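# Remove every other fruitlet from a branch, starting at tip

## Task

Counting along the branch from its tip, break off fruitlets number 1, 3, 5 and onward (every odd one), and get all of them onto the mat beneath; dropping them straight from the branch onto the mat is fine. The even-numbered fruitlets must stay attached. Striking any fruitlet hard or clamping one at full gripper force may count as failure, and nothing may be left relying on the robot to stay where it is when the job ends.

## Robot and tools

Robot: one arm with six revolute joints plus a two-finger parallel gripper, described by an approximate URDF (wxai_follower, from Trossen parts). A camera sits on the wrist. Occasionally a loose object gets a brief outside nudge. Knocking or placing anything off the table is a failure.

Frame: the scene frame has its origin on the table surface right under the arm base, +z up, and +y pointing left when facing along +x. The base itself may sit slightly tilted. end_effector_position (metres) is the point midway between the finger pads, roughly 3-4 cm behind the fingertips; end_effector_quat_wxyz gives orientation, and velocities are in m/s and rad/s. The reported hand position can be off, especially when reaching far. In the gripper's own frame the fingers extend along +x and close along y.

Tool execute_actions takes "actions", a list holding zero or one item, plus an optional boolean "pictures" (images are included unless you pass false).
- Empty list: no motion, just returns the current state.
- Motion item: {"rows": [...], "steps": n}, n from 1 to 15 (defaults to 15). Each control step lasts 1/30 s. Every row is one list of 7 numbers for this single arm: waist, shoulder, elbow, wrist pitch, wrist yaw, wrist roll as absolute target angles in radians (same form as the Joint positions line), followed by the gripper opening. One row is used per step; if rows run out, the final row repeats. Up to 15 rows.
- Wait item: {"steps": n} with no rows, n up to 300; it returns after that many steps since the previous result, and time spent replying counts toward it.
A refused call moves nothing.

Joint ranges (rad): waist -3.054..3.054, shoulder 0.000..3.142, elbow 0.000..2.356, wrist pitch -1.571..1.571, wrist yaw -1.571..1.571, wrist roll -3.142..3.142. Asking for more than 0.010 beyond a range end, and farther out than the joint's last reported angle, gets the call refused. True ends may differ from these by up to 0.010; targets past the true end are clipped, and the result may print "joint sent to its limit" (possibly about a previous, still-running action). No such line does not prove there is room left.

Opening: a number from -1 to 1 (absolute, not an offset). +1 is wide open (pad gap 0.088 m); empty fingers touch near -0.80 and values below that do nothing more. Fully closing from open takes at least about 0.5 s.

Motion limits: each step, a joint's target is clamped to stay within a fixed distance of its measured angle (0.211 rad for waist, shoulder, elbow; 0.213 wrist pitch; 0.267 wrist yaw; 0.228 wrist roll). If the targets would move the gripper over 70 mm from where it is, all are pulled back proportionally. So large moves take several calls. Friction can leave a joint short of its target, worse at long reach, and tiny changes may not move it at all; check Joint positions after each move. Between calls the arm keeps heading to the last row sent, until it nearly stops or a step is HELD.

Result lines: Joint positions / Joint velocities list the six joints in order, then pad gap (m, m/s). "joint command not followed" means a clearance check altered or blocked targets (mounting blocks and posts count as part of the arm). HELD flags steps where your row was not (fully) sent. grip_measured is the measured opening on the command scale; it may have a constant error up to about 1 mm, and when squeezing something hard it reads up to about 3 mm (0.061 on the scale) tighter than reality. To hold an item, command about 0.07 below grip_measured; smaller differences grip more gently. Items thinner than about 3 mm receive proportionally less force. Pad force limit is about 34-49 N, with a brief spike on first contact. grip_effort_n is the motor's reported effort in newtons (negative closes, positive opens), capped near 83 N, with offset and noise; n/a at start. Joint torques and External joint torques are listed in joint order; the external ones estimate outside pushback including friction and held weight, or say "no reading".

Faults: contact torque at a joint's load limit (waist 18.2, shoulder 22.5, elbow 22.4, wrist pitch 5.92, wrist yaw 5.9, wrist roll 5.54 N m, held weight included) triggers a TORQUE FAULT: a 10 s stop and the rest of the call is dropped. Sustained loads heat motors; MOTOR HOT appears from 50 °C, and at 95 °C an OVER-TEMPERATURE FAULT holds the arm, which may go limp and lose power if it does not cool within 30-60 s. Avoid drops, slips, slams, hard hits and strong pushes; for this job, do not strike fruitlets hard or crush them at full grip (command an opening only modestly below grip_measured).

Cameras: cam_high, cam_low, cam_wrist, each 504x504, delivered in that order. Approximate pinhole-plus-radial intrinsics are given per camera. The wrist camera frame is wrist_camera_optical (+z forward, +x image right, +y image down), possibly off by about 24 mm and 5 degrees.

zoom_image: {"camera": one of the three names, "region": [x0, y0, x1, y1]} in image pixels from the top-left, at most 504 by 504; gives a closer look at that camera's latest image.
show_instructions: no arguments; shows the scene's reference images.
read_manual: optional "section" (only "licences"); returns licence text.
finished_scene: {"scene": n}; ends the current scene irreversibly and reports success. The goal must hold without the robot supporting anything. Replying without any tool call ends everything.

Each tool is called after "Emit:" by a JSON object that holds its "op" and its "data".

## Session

Emit:
{"op": "execute_actions", "data": {"actions": []}}

Scene clock: 0.00 s of 4200.00 s.
end_effector_position=(+0.2314, -0.1137, +0.1306) grip_measured=+0.562 grip_effort_n=n/a end_effector_quat_wxyz=(+0.461, +0.536, +0.463, -0.535) end_effector_velocity=(-0.003, +0.002, +0.001) end_effector_angular_velocity=(+0.005, +0.013, -0.004)
Joint positions: [-0.658  2.355  0.996 -0.724 -0.607  0.939  0.067]
Joint velocities: [-0.002 -0.002  0.002 -0.022  0.007 -0.007 -0.   ]
Joint torques (N m, as the arm reports them, + toward a larger angle): no reading
External joint torques (N m, as the arm's controller estimates them; a push from outside toward a larger angle lowers the number): no reading
Motor temperatures (°C, as the motors report them): [34 29 29 25 26 26]
Heat: hottest waist 34 °C (+0.0 °C/min).

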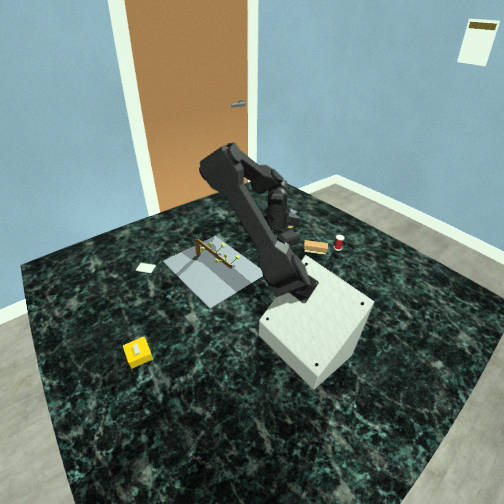

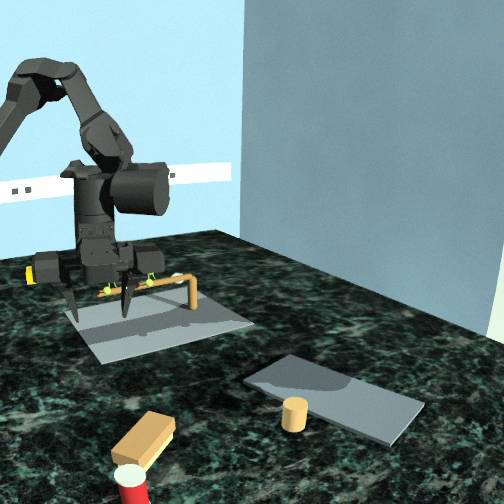

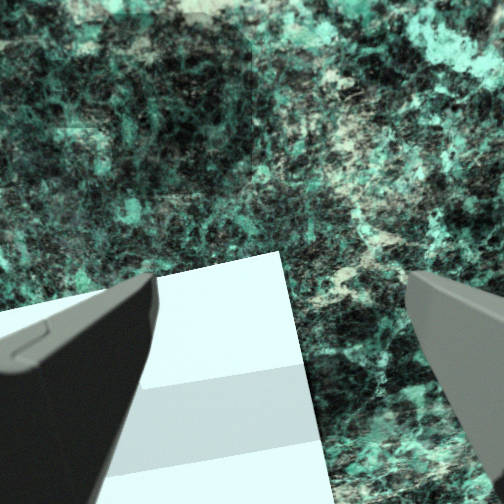

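Emit:
{"op": "show_instructions", "data": {}}

Emit:
{"op": "zoom_image", "data": {"camera": "cam_low", "region": [50, 250, 270, 370]}}

Emit:
{"op": "zoom_image", "data": {"camera": "cam_high", "region": [150, 215, 280, 315]}}

Reference images for this scene: manual page 1, manual page 2, manual page 3, manual page 4.

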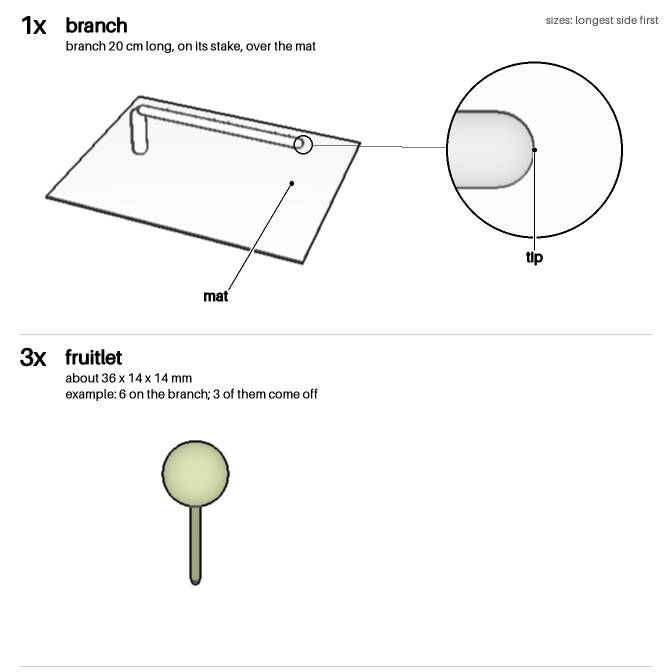

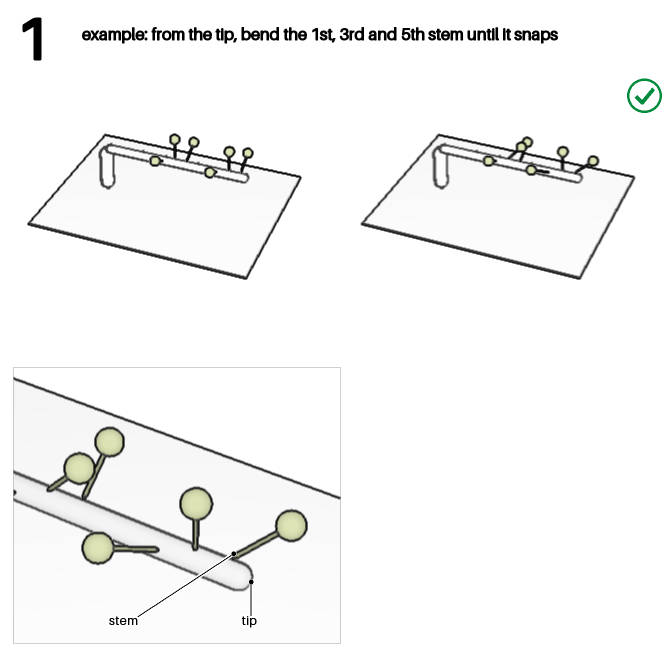

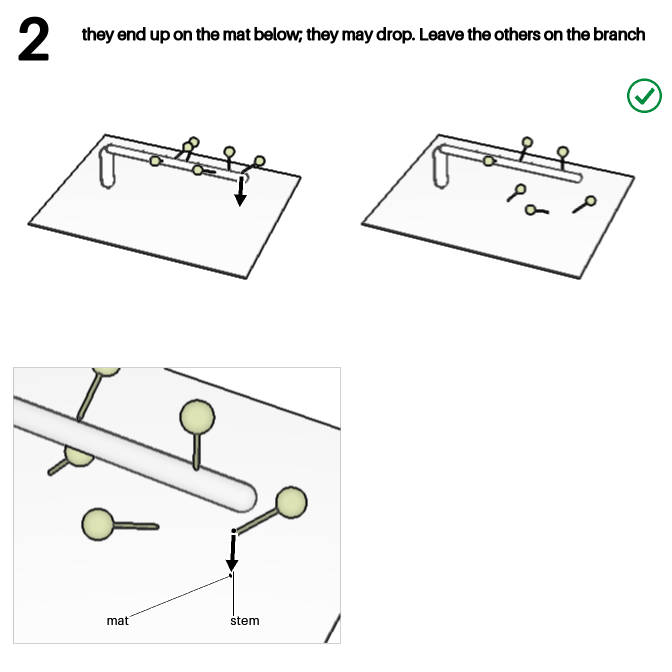

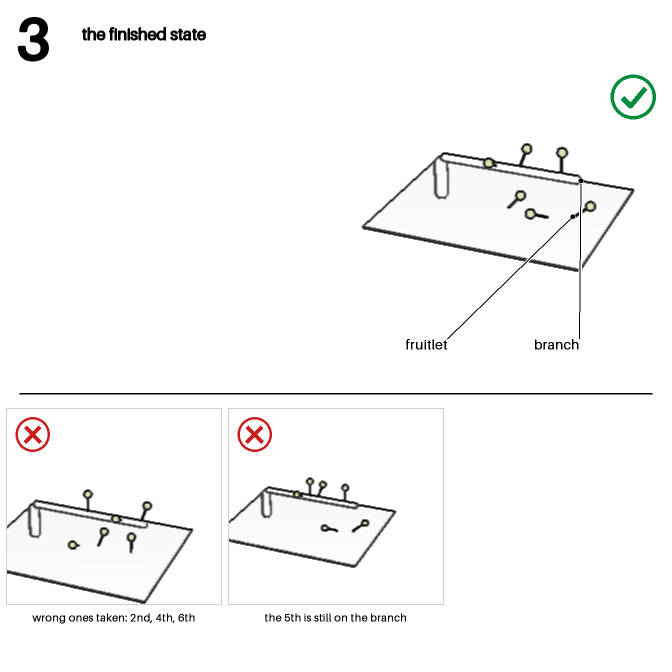

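Region (50, 250, 270, 370) of cam_low's 504x504 image, scaled by 2.291, with more detail than that image has; it fills the top 275 rows of this view, and the rest is white.

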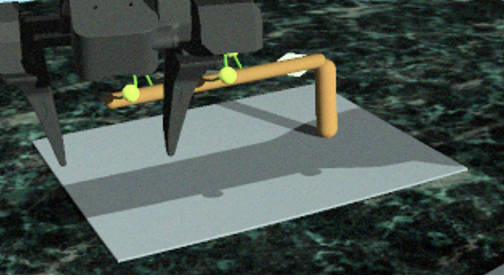

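Region (150, 215, 280, 315) of cam_high's 504x504 image, scaled by 3.877, with more detail than that image has; it fills the top 388 rows of this view, and the rest is white.

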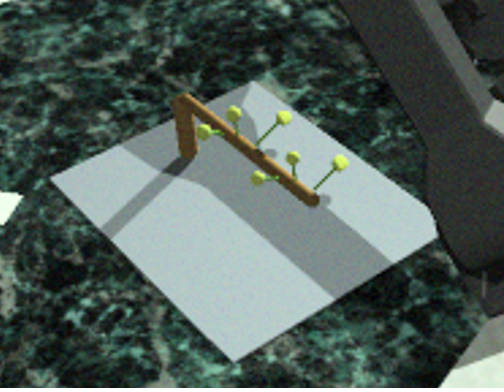

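Emit:
{"op": "execute_actions", "data": {"actions": [{"rows":[[-0.658,2.3,1.0,-0.78,-0.62,0.85,0.4],[-0.658,2.24,1.02,-0.84,-0.63,0.75,0.2],[-0.655,2.18,1.05,-0.9,-0.64,0.65,0.0],[-0.65,2.12,1.09,-0.95,-0.65,0.55,-0.2],[-0.64,2.08,1.13,-1.0,-0.66,0.45,-0.4],[-0.62,2.05,1.17,-1.03,-0.67,0.35,-0.55],[-0.59,2.03,1.21,-1.05,-0.68,0.25,-0.68],[-0.55,2.02,1.25,-1.07,-0.69,0.15,-0.68],[-0.51,2.01,1.28,-1.09,-0.70,0.05,-0.68],[-0.47,2.005,1.30,-1.10,-0.71,-0.05,-0.68],[-0.43,2.0,1.32,-1.11,-0.72,-0.15,-0.68],[-0.40,1.998,1.335,-1.115,-0.725,-0.25,-0.68],[-0.375,1.996,1.345,-1.12,-0.73,-0.35,-0.68],[-0.36,1.995,1.35,-1.12,-0.73,-0.42,-0.68]],"steps":15}], "pictures": false}}

Emit:
{"op": "execute_actions", "data": {"actions": [{"steps":30}]}}

Scene clock: 22.10 s of 4200.00 s.
end_effector_position=(+0.3375, +0.0269, +0.2212) grip_measured=-0.649 grip_effort_n=-15.1 end_effector_quat_wxyz=(+0.716, +0.182, +0.648, -0.185) end_effector_velocity=(+0.079, +0.284, -0.090) end_effector_angular_velocity=(-0.131, +0.391, +2.591)
Joint positions: [-0.402  2.004  1.327 -1.096 -0.723  0.128  0.007]
Joint velocities: [ 0.808 -0.164  0.32  -0.227 -0.139 -1.839 -0.016]
Joint torques (N m, as the arm reports them, + toward a larger angle): [-6.56 -4.46  4.   -0.06  0.14 -0.22]
External joint torques (N m, as the arm's controller estimates them; a push from outside toward a larger angle lowers the number): [ 1.25 -0.9   0.75 -0.25 -0.09 -0.25]
Motor temperatures (°C, as the motors report them): [35 30 29 25 26 26]
Heat: hottest waist 35 °C (+2.7 °C/min).
Steps of this call (steps 1 to 90: nothing new was sent; then 18.60 s passed at rest; steps 91 to 105: all 15 steps of this action). Readings (joint positions):
91: [-0.658 2.349 0.996 -0.734 -0.608 0.919]
92: [-0.658 2.333 0.997 -0.763 -0.610 0.874]
94: [-0.657 2.270 1.010 -0.850 -0.621 0.755]
98: [-0.629 2.123 1.130 -0.970 -0.655 0.550]
105: the state above

Scene clock: 23.10 s of 4200.00 s.
end_effector_position=(+0.3390, +0.0411, +0.2154) grip_measured=-0.677 grip_effort_n=-15.1 end_effector_quat_wxyz=(+0.729, -0.024, +0.684, +0.007) end_effector_velocity=(-0.004, +0.002, +0.000) end_effector_angular_velocity=(+0.012, +0.011, +0.006)
Joint positions: [-0.361  1.999  1.343 -1.118 -0.727 -0.413  0.006]
Joint velocities: [-0.002 -0.002 -0.002 -0.022 -0.007 -0.022 -0.   ]
Joint torques (N m, as the arm reports them, + toward a larger angle): [-4.94 -5.55  5.41  0.06 -0.14 -0.27]
External joint torques (N m, as the arm's controller estimates them; a push from outside toward a larger angle lowers the number): [ 0.99 -0.43  1.07 -0.28 -0.1  -0.27]
Motor temperatures (°C, as the motors report them): [35 30 30 25 26 26]
Heat: hottest waist 35 °C (+2.6 °C/min).
Steps of this call (steps 1 to 30: the robot went on to your last target). Readings (joint positions):
1: [-0.380 2.000 1.335 -1.102 -0.726 0.065]
2: [-0.366 1.999 1.339 -1.107 -0.727 0.002]
4: [-0.358 1.999 1.340 -1.113 -0.727 -0.121]
8: [-0.361 1.999 1.341 -1.116 -0.727 -0.327]
30: the state above
The arm was judged still, so your last target was given up. Only a new action makes it travel on or press farther. Fingers that are still opening or closing keep moving.

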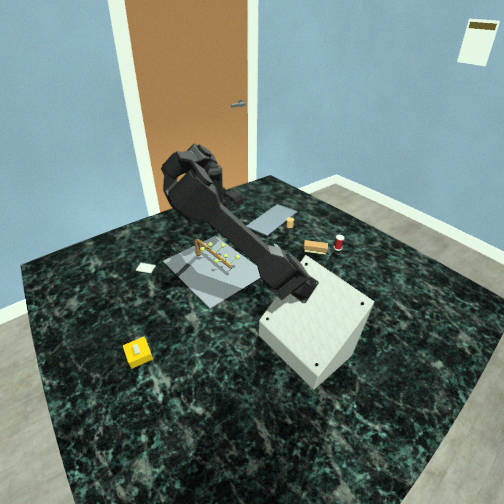

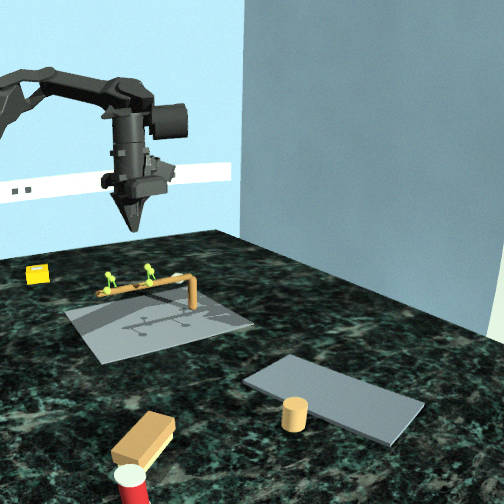

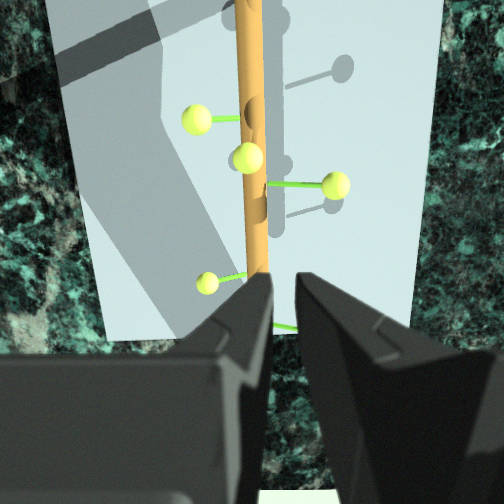

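Emit:
{"op": "execute_actions", "data": {"actions": [{"rows":[[-0.361,1.997,1.31,-1.1,-0.727,-0.42,-0.68],[-0.361,1.996,1.275,-1.075,-0.727,-0.43,-0.68],[-0.36,1.995,1.24,-1.05,-0.726,-0.44,-0.68],[-0.36,1.994,1.205,-1.025,-0.726,-0.45,-0.68],[-0.36,1.993,1.17,-1.0,-0.725,-0.46,-0.68],[-0.359,1.992,1.135,-0.975,-0.725,-0.47,-0.68],[-0.359,1.991,1.1,-0.95,-0.724,-0.48,-0.68],[-0.358,1.99,1.065,-0.925,-0.724,-0.49,-0.68],[-0.358,1.989,1.03,-0.9,-0.723,-0.5,-0.68],[-0.357,1.988,1.0,-0.875,-0.723,-0.508,-0.68],[-0.357,1.986,0.98,-0.857,-0.722,-0.513,-0.68],[-0.357,1.985,0.968,-0.847,-0.722,-0.515,-0.68]],"steps":15}], "pictures": false}}

Emit:
{"op": "execute_actions", "data": {"actions": [{"steps":15}]}}

Scene clock: 54.60 s of 4200.00 s.
end_effector_position=(+0.2749, +0.0088, +0.1519) grip_measured=-0.677 grip_effort_n=-15.1 end_effector_quat_wxyz=(+0.704, -0.023, +0.709, +0.025) end_effector_velocity=(-0.039, -0.017, -0.038) end_effector_angular_velocity=(+0.011, +0.007, +0.074)
Joint positions: [-0.359  1.995  0.99  -0.87  -0.724 -0.502  0.006]
Joint velocities: [ 0.002 -0.002 -0.227  0.212 -0.007 -0.081 -0.   ]
Joint torques (N m, as the arm reports them, + toward a larger angle): [-4.1  -5.64  3.9   0.41 -0.01 -0.27]
External joint torques (N m, as the arm's controller estimates them; a push from outside toward a larger angle lowers the number): [ 1.13 -0.44 -0.59  0.    0.08 -0.26]
Motor temperatures (°C, as the motors report them): [37 31 31 25 26 26]
Heat: hottest waist 37 °C (+3.3 °C/min).
Steps of this call (steps 1 to 90: nothing new was sent; then 28.00 s passed at rest; steps 91 to 105: all 15 steps of this action). Readings (joint positions):
91: [-0.361 1.999 1.340 -1.115 -0.727 -0.413]
92: [-0.361 1.998 1.329 -1.103 -0.728 -0.416]
94: [-0.361 1.995 1.289 -1.071 -0.728 -0.427]
98: [-0.361 1.995 1.159 -0.986 -0.728 -0.460]
105: the state above

Scene clock: 55.10 s of 4200.00 s.
end_effector_position=(+0.2734, +0.0071, +0.1494) grip_measured=-0.677 grip_effort_n=-15.1 end_effector_quat_wxyz=(+0.705, -0.027, +0.708, +0.028) end_effector_velocity=(+0.002, +0.002, -0.000) end_effector_angular_velocity=(+0.019, -0.013, -0.008)
Joint positions: [-0.359  1.995  0.975 -0.85  -0.724 -0.508  0.006]
Joint velocities: [-0.002  0.002 -0.002  0.007 -0.022  0.007  0.   ]
Joint torques (N m, as the arm reports them, + toward a larger angle): [-4.1  -5.68  3.3   0.26  0.   -0.26]
External joint torques (N m, as the arm's controller estimates them; a push from outside toward a larger angle lowers the number): [ 0.99 -1.13 -0.52  0.02  0.04 -0.27]
Motor temperatures (°C, as the motors report them): [37 31 31 25 26 26]
Heat: hottest waist 37 °C (+3.3 °C/min).
Steps of this call (steps 1 to 15: the robot went on to your last target). Readings (joint positions):
1: [-0.359 1.995 0.985 -0.863 -0.724 -0.504]
2: [-0.359 1.995 0.983 -0.859 -0.724 -0.505]
4: [-0.359 1.995 0.980 -0.854 -0.724 -0.507]
8: [-0.359 1.995 0.977 -0.851 -0.724 -0.508]
15: the state above

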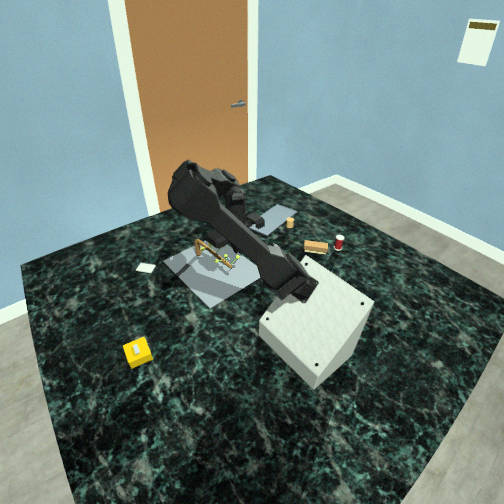

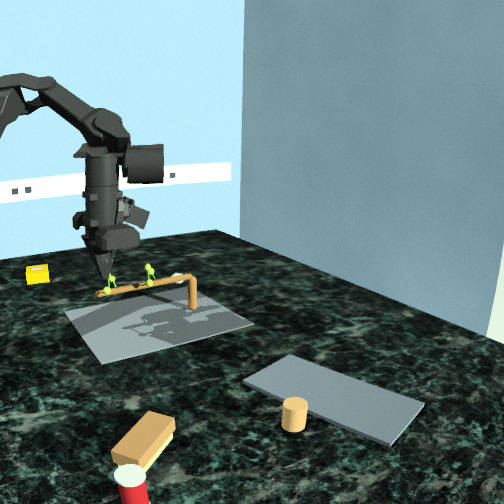

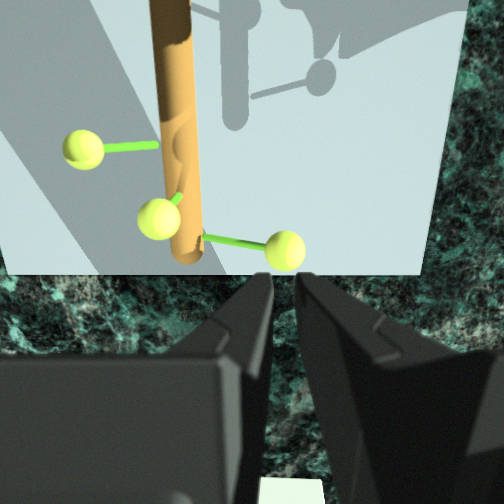

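Emit:
{"op": "zoom_image", "data": {"camera": "cam_low", "region": [80, 240, 200, 320]}}

Region (80, 240, 200, 320) of cam_low's 504x504 image, scaled by 4.200, with more detail than that image has.

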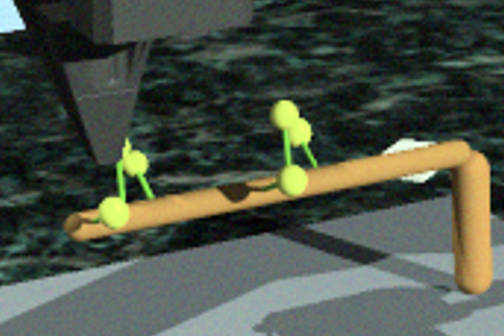

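Emit:
{"op": "execute_actions", "data": {"actions": [{"rows":[[-0.355,2.006,0.97,-0.84,-0.726,-0.505,-0.68],[-0.352,2.009,0.966,-0.83,-0.727,-0.502,-0.68],[-0.349,2.012,0.962,-0.82,-0.728,-0.499,-0.68],[-0.346,2.015,0.958,-0.81,-0.729,-0.496,-0.68],[-0.343,2.017,0.954,-0.80,-0.73,-0.493,-0.68],[-0.34,2.019,0.95,-0.79,-0.731,-0.49,-0.68],[-0.336,2.021,0.946,-0.782,-0.732,-0.487,-0.68],[-0.333,2.023,0.942,-0.775,-0.733,-0.484,-0.68],[-0.33,2.025,0.939,-0.769,-0.733,-0.482,-0.68]],"steps":15}]}}

Scene clock: 80.70 s of 4200.00 s.
end_effector_position=(+0.2738, +0.0045, +0.1358) grip_measured=-0.677 grip_effort_n=-15.1 end_effector_quat_wxyz=(+0.706, -0.034, +0.707, +0.033) end_effector_velocity=(+0.005, +0.000, -0.000) end_effector_angular_velocity=(+0.011, -0.032, +0.012)
Joint positions: [-0.333  2.015  0.947 -0.774 -0.729 -0.489  0.006]
Joint velocities: [-0.002 -0.002 -0.007  0.037 -0.022  0.007 -0.   ]
Joint torques (N m, as the arm reports them, + toward a larger angle): [-4.08 -3.52  3.12  0.26 -0.16  0.22]
External joint torques (N m, as the arm's controller estimates them; a push from outside toward a larger angle lowers the number): [ 1.07  1.16 -0.59  0.01 -0.13  0.22]
Motor temperatures (°C, as the motors report them): [37 31 30 25 26 26]
Heat: hottest waist 37 °C (+2.0 °C/min).
Steps of this call (steps 1 to 15: the robot went on to your last target; steps 16 to 90: nothing new was sent; then 22.10 s passed at rest; steps 91 to 105: all 15 steps of this action). Readings (joint positions):
91: [-0.359 1.995 0.975 -0.848 -0.724 -0.508]
92: [-0.358 1.995 0.975 -0.844 -0.724 -0.508]
94: [-0.355 1.996 0.972 -0.830 -0.724 -0.508]
98: [-0.344 2.006 0.960 -0.798 -0.727 -0.498]
105: the state above

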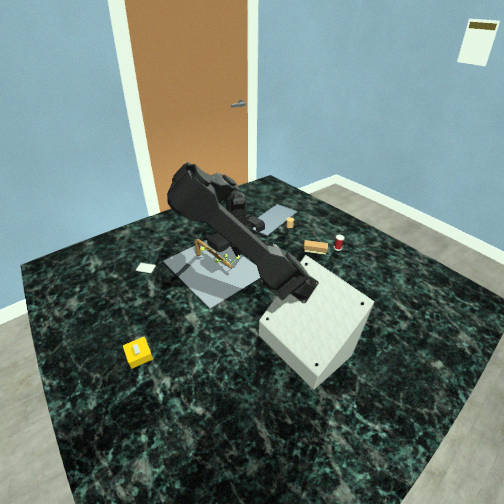

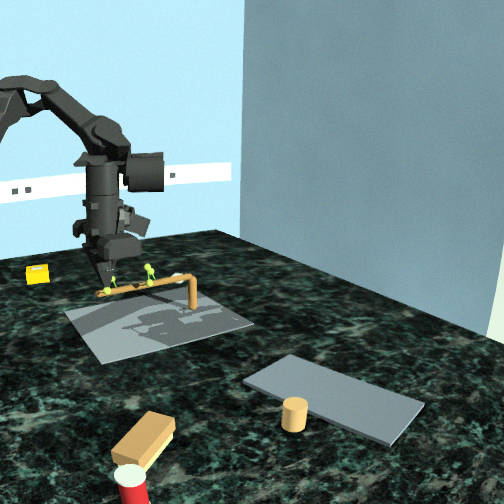

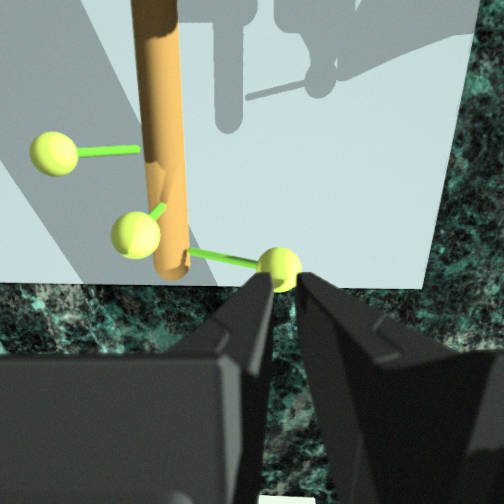

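Emit:
{"op": "execute_actions", "data": {"actions": [{"rows":[[-0.328,2.028,0.944,-0.765,-0.733,-0.481,-0.68],[-0.324,2.033,0.944,-0.756,-0.734,-0.475,-0.68],[-0.319,2.038,0.944,-0.747,-0.735,-0.469,-0.68],[-0.315,2.043,0.944,-0.738,-0.736,-0.463,-0.68],[-0.311,2.048,0.944,-0.729,-0.737,-0.457,-0.68],[-0.306,2.054,0.945,-0.72,-0.738,-0.451,-0.68],[-0.302,2.059,0.945,-0.711,-0.739,-0.445,-0.68],[-0.297,2.064,0.946,-0.702,-0.74,-0.439,-0.68],[-0.293,2.069,0.946,-0.693,-0.741,-0.433,-0.68],[-0.289,2.075,0.947,-0.684,-0.742,-0.427,-0.68],[-0.284,2.08,0.947,-0.675,-0.743,-0.421,-0.68],[-0.28,2.085,0.948,-0.666,-0.744,-0.415,-0.68],[-0.275,2.09,0.948,-0.657,-0.745,-0.409,-0.68],[-0.271,2.096,0.949,-0.648,-0.746,-0.404,-0.68],[-0.266,2.101,0.949,-0.64,-0.747,-0.399,-0.68]],"steps":15}], "pictures": false}}

Emit:
{"op": "execute_actions", "data": {"actions": [{"steps":10}]}}

Scene clock: 96.43 s of 4200.00 s.
end_effector_position=(+0.2834, +0.0008, +0.1134) grip_measured=-0.677 grip_effort_n=-15.1 end_effector_quat_wxyz=(+0.706, -0.034, +0.706, +0.033) end_effector_velocity=(+0.017, -0.006, -0.057) end_effector_angular_velocity=(+0.012, +0.012, -0.011)
Joint positions: [-0.281  2.077  0.946 -0.665 -0.741 -0.42   0.006]
Joint velocities: [ 0.129  0.154 -0.007  0.256 -0.037  0.168 -0.   ]
Joint torques (N m, as the arm reports them, + toward a larger angle): [-4.25 -3.66  3.84  0.25 -0.15  0.23]
External joint torques (N m, as the arm's controller estimates them; a push from outside toward a larger angle lowers the number): [ 1.06  1.28  0.47  0.04 -0.11  0.22]
Motor temperatures (°C, as the motors report them): [37 31 30 25 26 26]
Heat: hottest waist 37 °C (+1.0 °C/min).
Steps of this call (steps 1 to 15: the robot went on to your last target; steps 16 to 90: nothing new was sent; then 12.23 s passed at rest; steps 91 to 105: all 15 steps of this action). Readings (joint positions):
91: [-0.332 2.015 0.946 -0.771 -0.730 -0.488]
92: [-0.332 2.017 0.946 -0.768 -0.730 -0.486]
94: [-0.327 2.023 0.946 -0.756 -0.731 -0.479]
98: [-0.311 2.041 0.946 -0.726 -0.734 -0.460]
105: the state above

Scene clock: 96.77 s of 4200.00 s.
end_effector_position=(+0.2848, +0.0003, +0.1085) grip_measured=-0.677 grip_effort_n=-15.1 end_effector_quat_wxyz=(+0.706, -0.034, +0.707, +0.033) end_effector_velocity=(-0.002, +0.001, -0.000) end_effector_angular_velocity=(+0.010, +0.005, -0.003)
Joint positions: [-0.269  2.09   0.946 -0.643 -0.744 -0.406  0.006]
Joint velocities: [-0.002  0.002 -0.002 -0.007 -0.007 -0.007  0.   ]
Joint torques (N m, as the arm reports them, + toward a larger angle): [-4.28 -3.74  3.78  0.28 -0.15  0.21]
External joint torques (N m, as the arm's controller estimates them; a push from outside toward a larger angle lowers the number): [ 1.11  1.25  0.48  0.05 -0.12  0.21]
Motor temperatures (°C, as the motors report them): [37 31 30 25 26 26]
Heat: hottest waist 37 °C (+1.0 °C/min).
Steps of this call (steps 1 to 10: the robot went on to your last target). Readings (joint positions):
1: [-0.277 2.081 0.946 -0.658 -0.742 -0.416]
2: [-0.273 2.085 0.946 -0.653 -0.742 -0.413]
4: [-0.270 2.089 0.946 -0.648 -0.743 -0.409]
8: [-0.269 2.090 0.946 -0.644 -0.744 -0.407]
10: the state above

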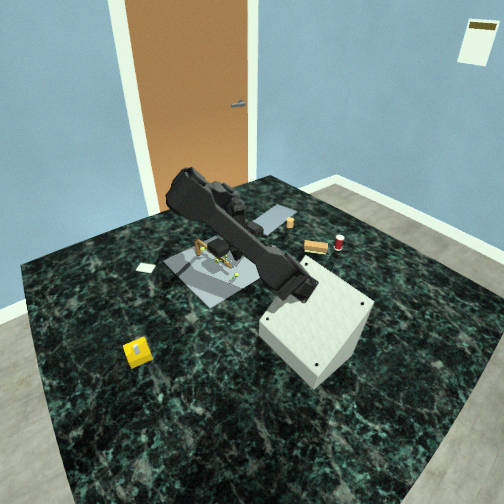

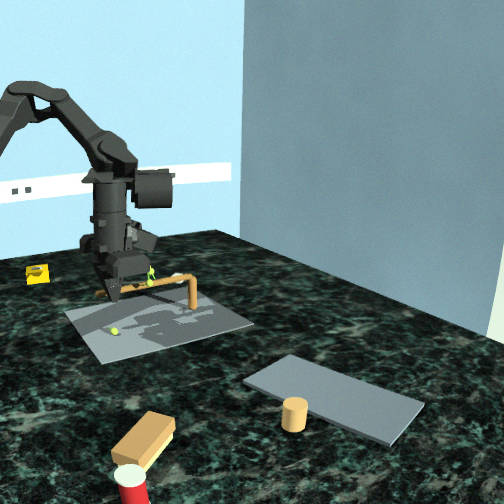

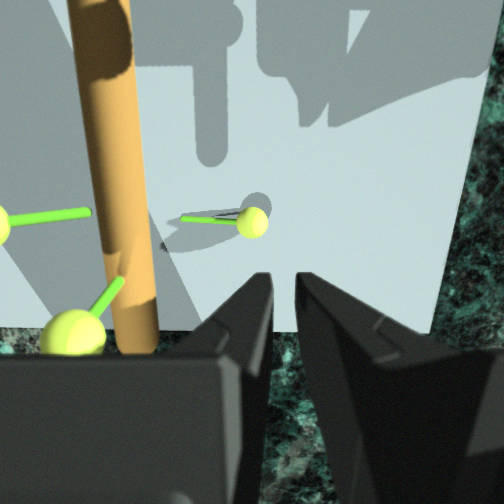

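Emit:
{"op": "execute_actions", "data": {"actions": [{"rows":[[-0.285,2.085,0.96,-0.68,-0.741,-0.425,-0.68],[-0.305,2.075,0.98,-0.725,-0.737,-0.445,-0.68],[-0.327,2.063,1.0,-0.77,-0.733,-0.47,-0.68],[-0.35,2.05,1.023,-0.82,-0.729,-0.495,-0.68],[-0.37,2.035,1.045,-0.865,-0.725,-0.51,-0.68],[-0.375,2.025,1.055,-0.885,-0.725,-0.51,-0.68],[-0.36,2.01,1.058,-0.89,-0.729,-0.49,-0.68],[-0.335,1.99,1.06,-0.89,-0.733,-0.46,-0.68],[-0.305,1.97,1.062,-0.89,-0.738,-0.425,-0.68],[-0.275,1.95,1.063,-0.889,-0.743,-0.39,-0.68],[-0.25,1.93,1.064,-0.888,-0.748,-0.36,-0.68],[-0.225,1.91,1.065,-0.887,-0.752,-0.33,-0.68],[-0.205,1.893,1.066,-0.886,-0.756,-0.305,-0.68],[-0.19,1.88,1.066,-0.885,-0.759,-0.29,-0.68],[-0.18,1.874,1.066,-0.884,-0.762,-0.281,-0.68]],"steps":15}], "pictures": false}}

Emit:
{"op": "execute_actions", "data": {"actions": [{"steps":18}]}}

Scene clock: 122.40 s of 4200.00 s.
end_effector_position=(+0.2996, +0.0579, +0.1513) grip_measured=-0.677 grip_effort_n=-15.1 end_effector_quat_wxyz=(+0.707, -0.034, +0.705, +0.031) end_effector_velocity=(+0.010, +0.234, -0.029) end_effector_angular_velocity=(+0.059, +0.073, +0.195)
Joint positions: [-0.221  1.915  1.059 -0.879 -0.753 -0.335  0.006]
Joint velocities: [ 0.598 -0.452  0.037 -0.051 -0.139  0.535  0.   ]
Joint torques (N m, as the arm reports them, + toward a larger angle): [-5.01 -5.23  4.41 -0.03 -0.07  0.23]
External joint torques (N m, as the arm's controller estimates them; a push from outside toward a larger angle lowers the number): [ 1.08 -0.97  0.94 -0.25 -0.13  0.2 ]
Motor temperatures (°C, as the motors report them): [37 30 30 26 26 26]
Heat: hottest waist 37 °C (+0.0 °C/min).
Steps of this call (steps 1 to 30: the robot went on to your last target; steps 31 to 90: nothing new was sent; then 22.13 s passed at rest; steps 91 to 105: all 15 steps of this action). Readings (joint positions):
91: [-0.270 2.090 0.948 -0.648 -0.744 -0.405]
92: [-0.274 2.090 0.954 -0.669 -0.744 -0.412]
94: [-0.297 2.086 0.974 -0.732 -0.740 -0.443]
98: [-0.354 2.042 1.028 -0.841 -0.731 -0.476]
105: the state above

Scene clock: 123.00 s of 4200.00 s.
end_effector_position=(+0.3004, +0.0732, +0.1500) grip_measured=-0.677 grip_effort_n=-15.1 end_effector_quat_wxyz=(+0.707, -0.035, +0.706, +0.033) end_effector_velocity=(-0.004, +0.003, -0.000) end_effector_angular_velocity=(+0.010, +0.016, -0.006)
Joint positions: [-0.182  1.884  1.062 -0.882 -0.759 -0.288  0.006]
Joint velocities: [ 0.002 -0.002 -0.002 -0.022 -0.007 -0.007  0.   ]
Joint torques (N m, as the arm reports them, + toward a larger angle): [-4.29 -5.88  4.39 -0.03 -0.14  0.22]
External joint torques (N m, as the arm's controller estimates them; a push from outside toward a larger angle lowers the number): [ 1.03 -1.12  0.62 -0.27 -0.11  0.22]
Motor temperatures (°C, as the motors report them): [37 30 30 26 26 26]
Heat: hottest waist 37 °C (+0.0 °C/min).
Steps of this call (steps 1 to 18: the robot went on to your last target). Readings (joint positions):
1: [-0.204 1.903 1.060 -0.880 -0.756 -0.322]
2: [-0.193 1.894 1.062 -0.880 -0.758 -0.312]
4: [-0.184 1.886 1.062 -0.881 -0.759 -0.300]
8: [-0.183 1.885 1.062 -0.882 -0.759 -0.291]
18: the state above

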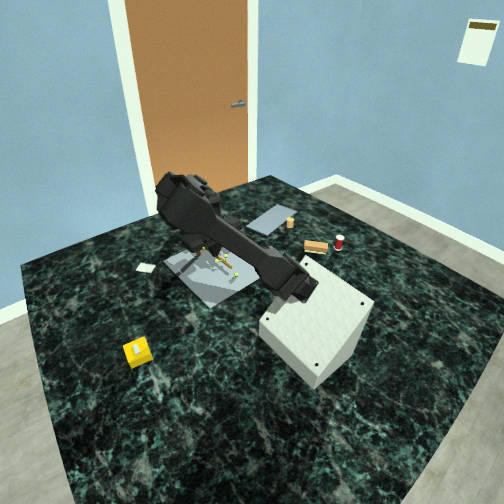

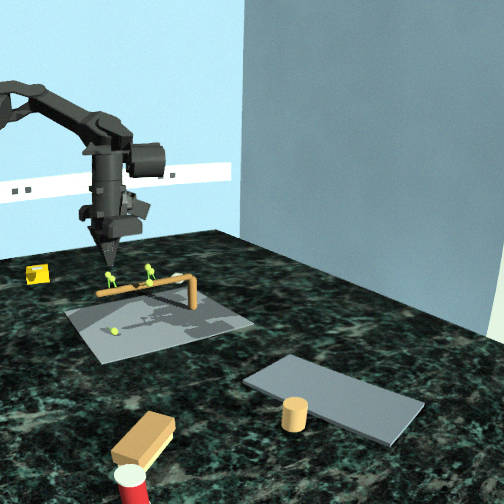

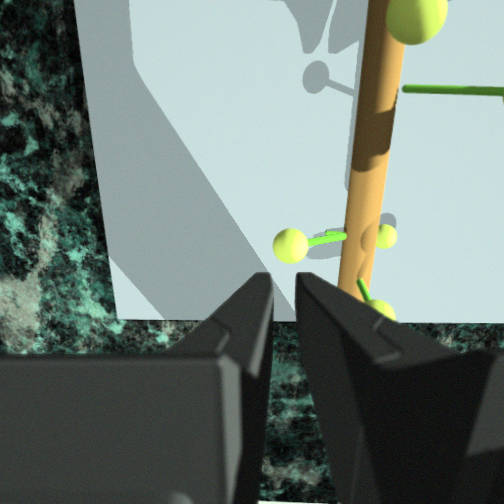

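Emit:
{"op": "execute_actions", "data": {"actions": [{"rows":[[-0.178,1.895,1.052,-0.865,-0.76,-0.28,-0.68],[-0.173,1.899,1.045,-0.85,-0.761,-0.272,-0.68],[-0.168,1.902,1.038,-0.835,-0.762,-0.264,-0.68],[-0.162,1.905,1.031,-0.82,-0.763,-0.256,-0.68],[-0.156,1.908,1.024,-0.805,-0.764,-0.248,-0.68],[-0.15,1.911,1.017,-0.79,-0.765,-0.24,-0.68],[-0.144,1.914,1.01,-0.775,-0.766,-0.232,-0.68],[-0.138,1.917,1.003,-0.762,-0.767,-0.224,-0.68],[-0.133,1.919,0.998,-0.752,-0.767,-0.218,-0.68],[-0.13,1.92,0.995,-0.746,-0.768,-0.213,-0.68]],"steps":15}]}}

Scene clock: 145.43 s of 4200.00 s.
end_effector_position=(+0.2984, +0.0703, +0.1252) grip_measured=-0.677 grip_effort_n=-15.1 end_effector_quat_wxyz=(+0.705, -0.034, +0.707, +0.033) end_effector_velocity=(+0.008, -0.001, -0.002) end_effector_angular_velocity=(+0.002, -0.039, +0.019)
Joint positions: [-0.133  1.91   1.003 -0.754 -0.765 -0.222  0.006]
Joint velocities: [ 0.002 -0.002 -0.012  0.066 -0.007  0.022 -0.   ]
Joint torques (N m, as the arm reports them, + toward a larger angle): [-4.38 -3.67  3.01  0.26 -0.13  0.2 ]
External joint torques (N m, as the arm's controller estimates them; a push from outside toward a larger angle lowers the number): [ 1.05  1.27 -0.53  0.01 -0.11  0.2 ]
Motor temperatures (°C, as the motors report them): [37 31 30 25 26 26]
Heat: hottest waist 37 °C (+0.0 °C/min).
Steps of this call (steps 1 to 15: the robot went on to your last target; steps 16 to 90: nothing new was sent; then 18.93 s passed at rest; steps 91 to 105: all 15 steps of this action). Readings (joint positions):
91: [-0.182 1.884 1.062 -0.881 -0.759 -0.287]
92: [-0.182 1.884 1.060 -0.874 -0.759 -0.285]
94: [-0.177 1.885 1.054 -0.851 -0.759 -0.276]
98: [-0.156 1.897 1.029 -0.799 -0.762 -0.249]
105: the state above

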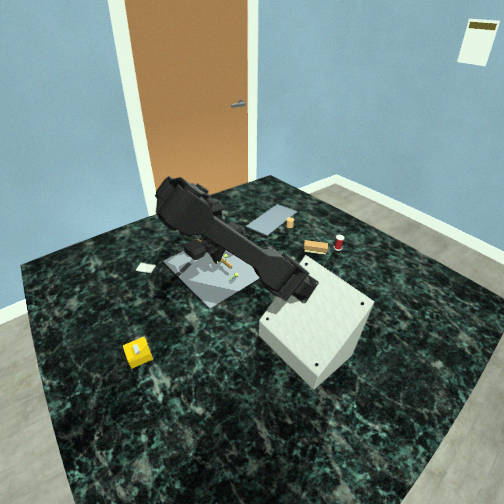

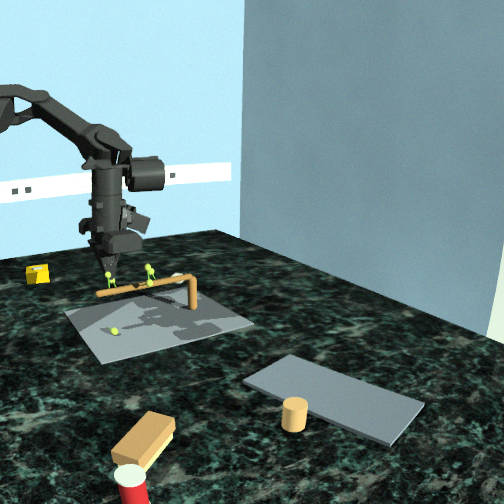

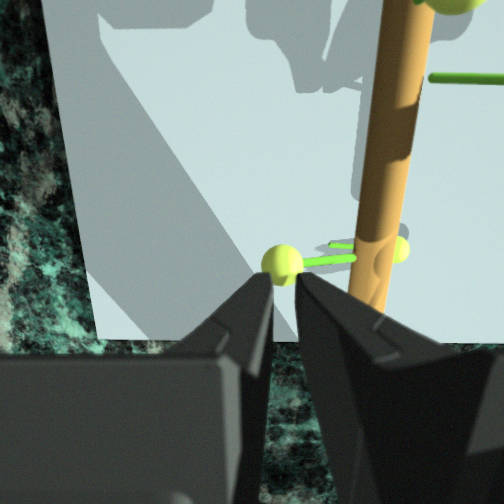

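Emit:
{"op": "execute_actions", "data": {"actions": []}}

Scene clock: 166.57 s of 4200.00 s.
end_effector_position=(+0.2990, +0.0702, +0.1249) grip_measured=-0.677 grip_effort_n=-15.1 end_effector_quat_wxyz=(+0.706, -0.034, +0.706, +0.033) end_effector_velocity=(-0.002, -0.001, +0.001) end_effector_angular_velocity=(-0.007, +0.004, +0.000)
Joint positions: [-0.133  1.91   1.002 -0.749 -0.765 -0.219  0.006]
Joint velocities: [-0.002 -0.002 -0.002 -0.007  0.007 -0.007 -0.   ]
Joint torques (N m, as the arm reports them, + toward a larger angle): [-4.29 -3.7   2.94  0.27 -0.12  0.22]
External joint torques (N m, as the arm's controller estimates them; a push from outside toward a larger angle lowers the number): [ 1.08  1.17 -0.55  0.04 -0.11  0.22]
Motor temperatures (°C, as the motors report them): [37 30 30 25 26 26]
Heat: hottest waist 37 °C (+0.0 °C/min).
Steps of this call (steps 1 to 15: the robot went on to your last target; steps 16 to 90: nothing new was sent; then 18.13 s passed at rest). Readings (joint positions):
1: [-0.133 1.910 1.003 -0.752 -0.765 -0.222]
2: [-0.133 1.910 1.003 -0.751 -0.765 -0.221]
4: [-0.133 1.910 1.003 -0.750 -0.765 -0.220]
8: [-0.133 1.910 1.002 -0.749 -0.765 -0.220]
90: the state above
The arm was judged still, so your last target was given up. Only a new action makes it travel on or press farther. Fingers that are still opening or closing keep moving.

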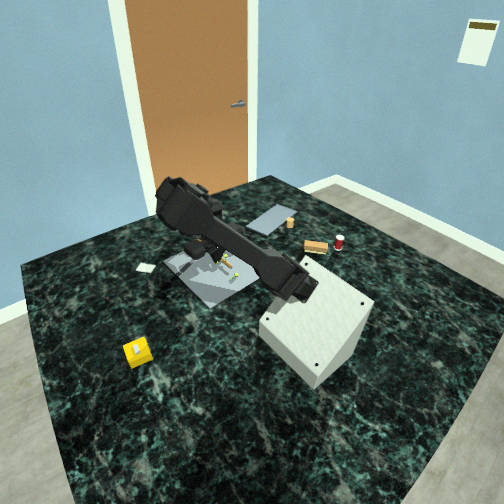

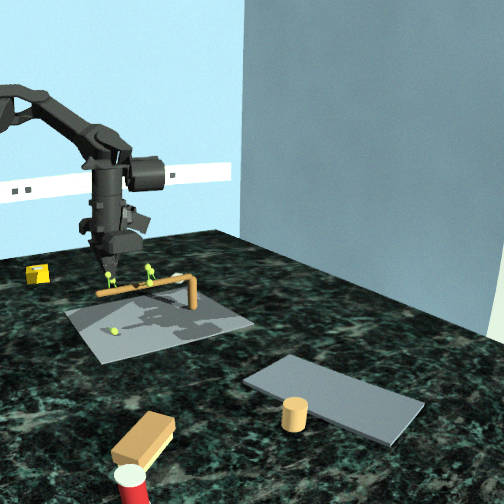

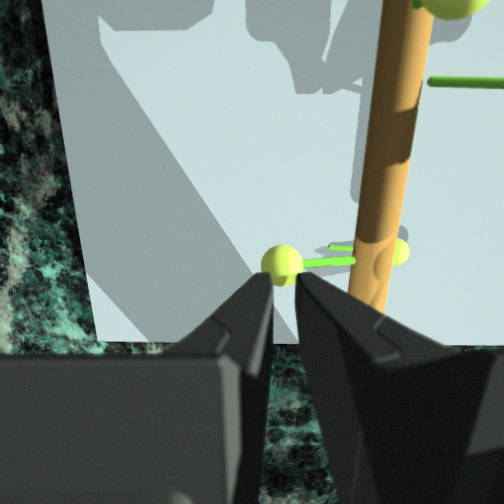

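Emit:
{"op": "show_instructions", "data": {}}

Reference images for this scene: manual page 1, manual page 2, manual page 3, manual page 4.

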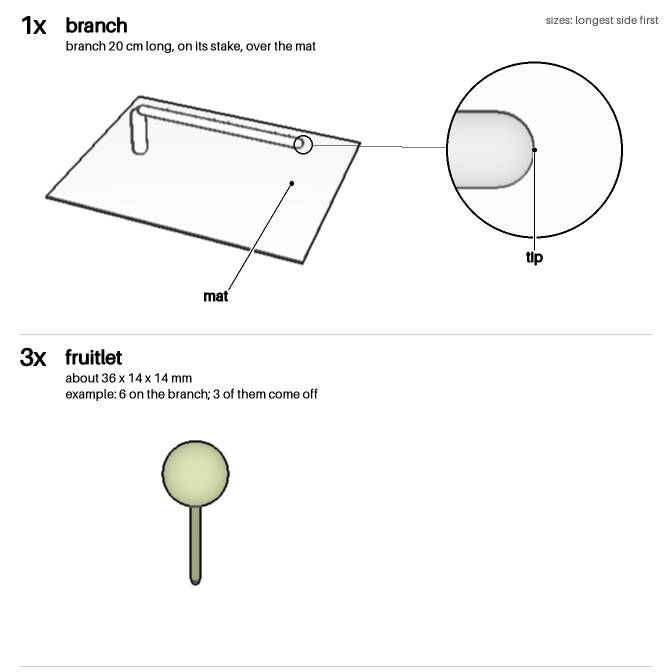

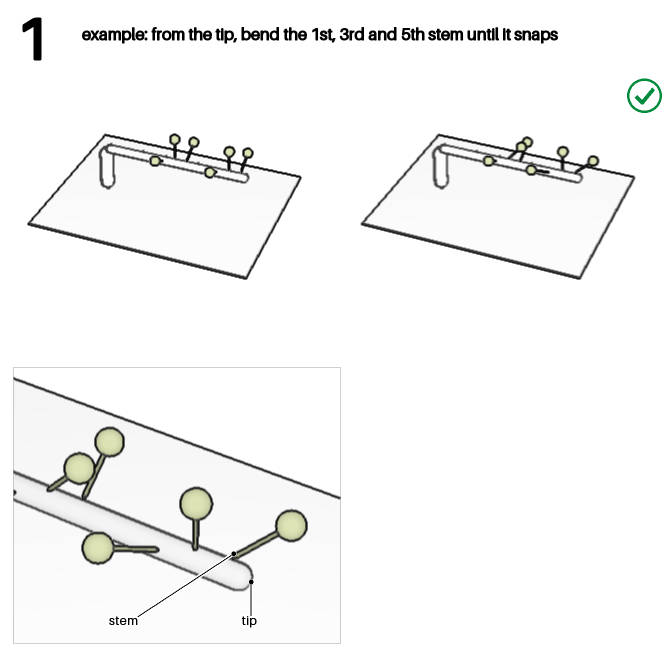

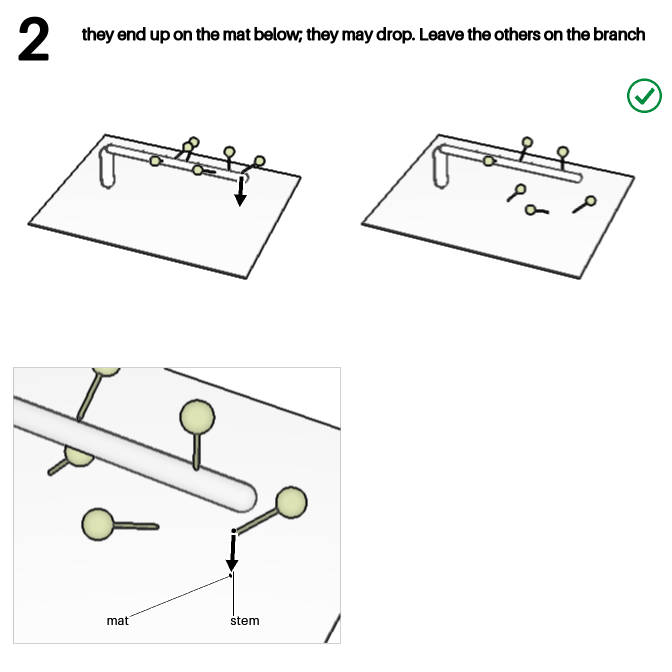

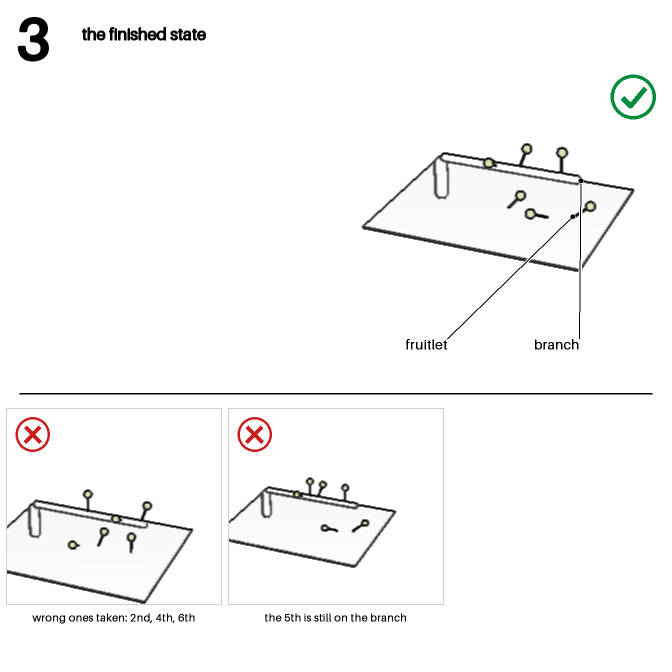

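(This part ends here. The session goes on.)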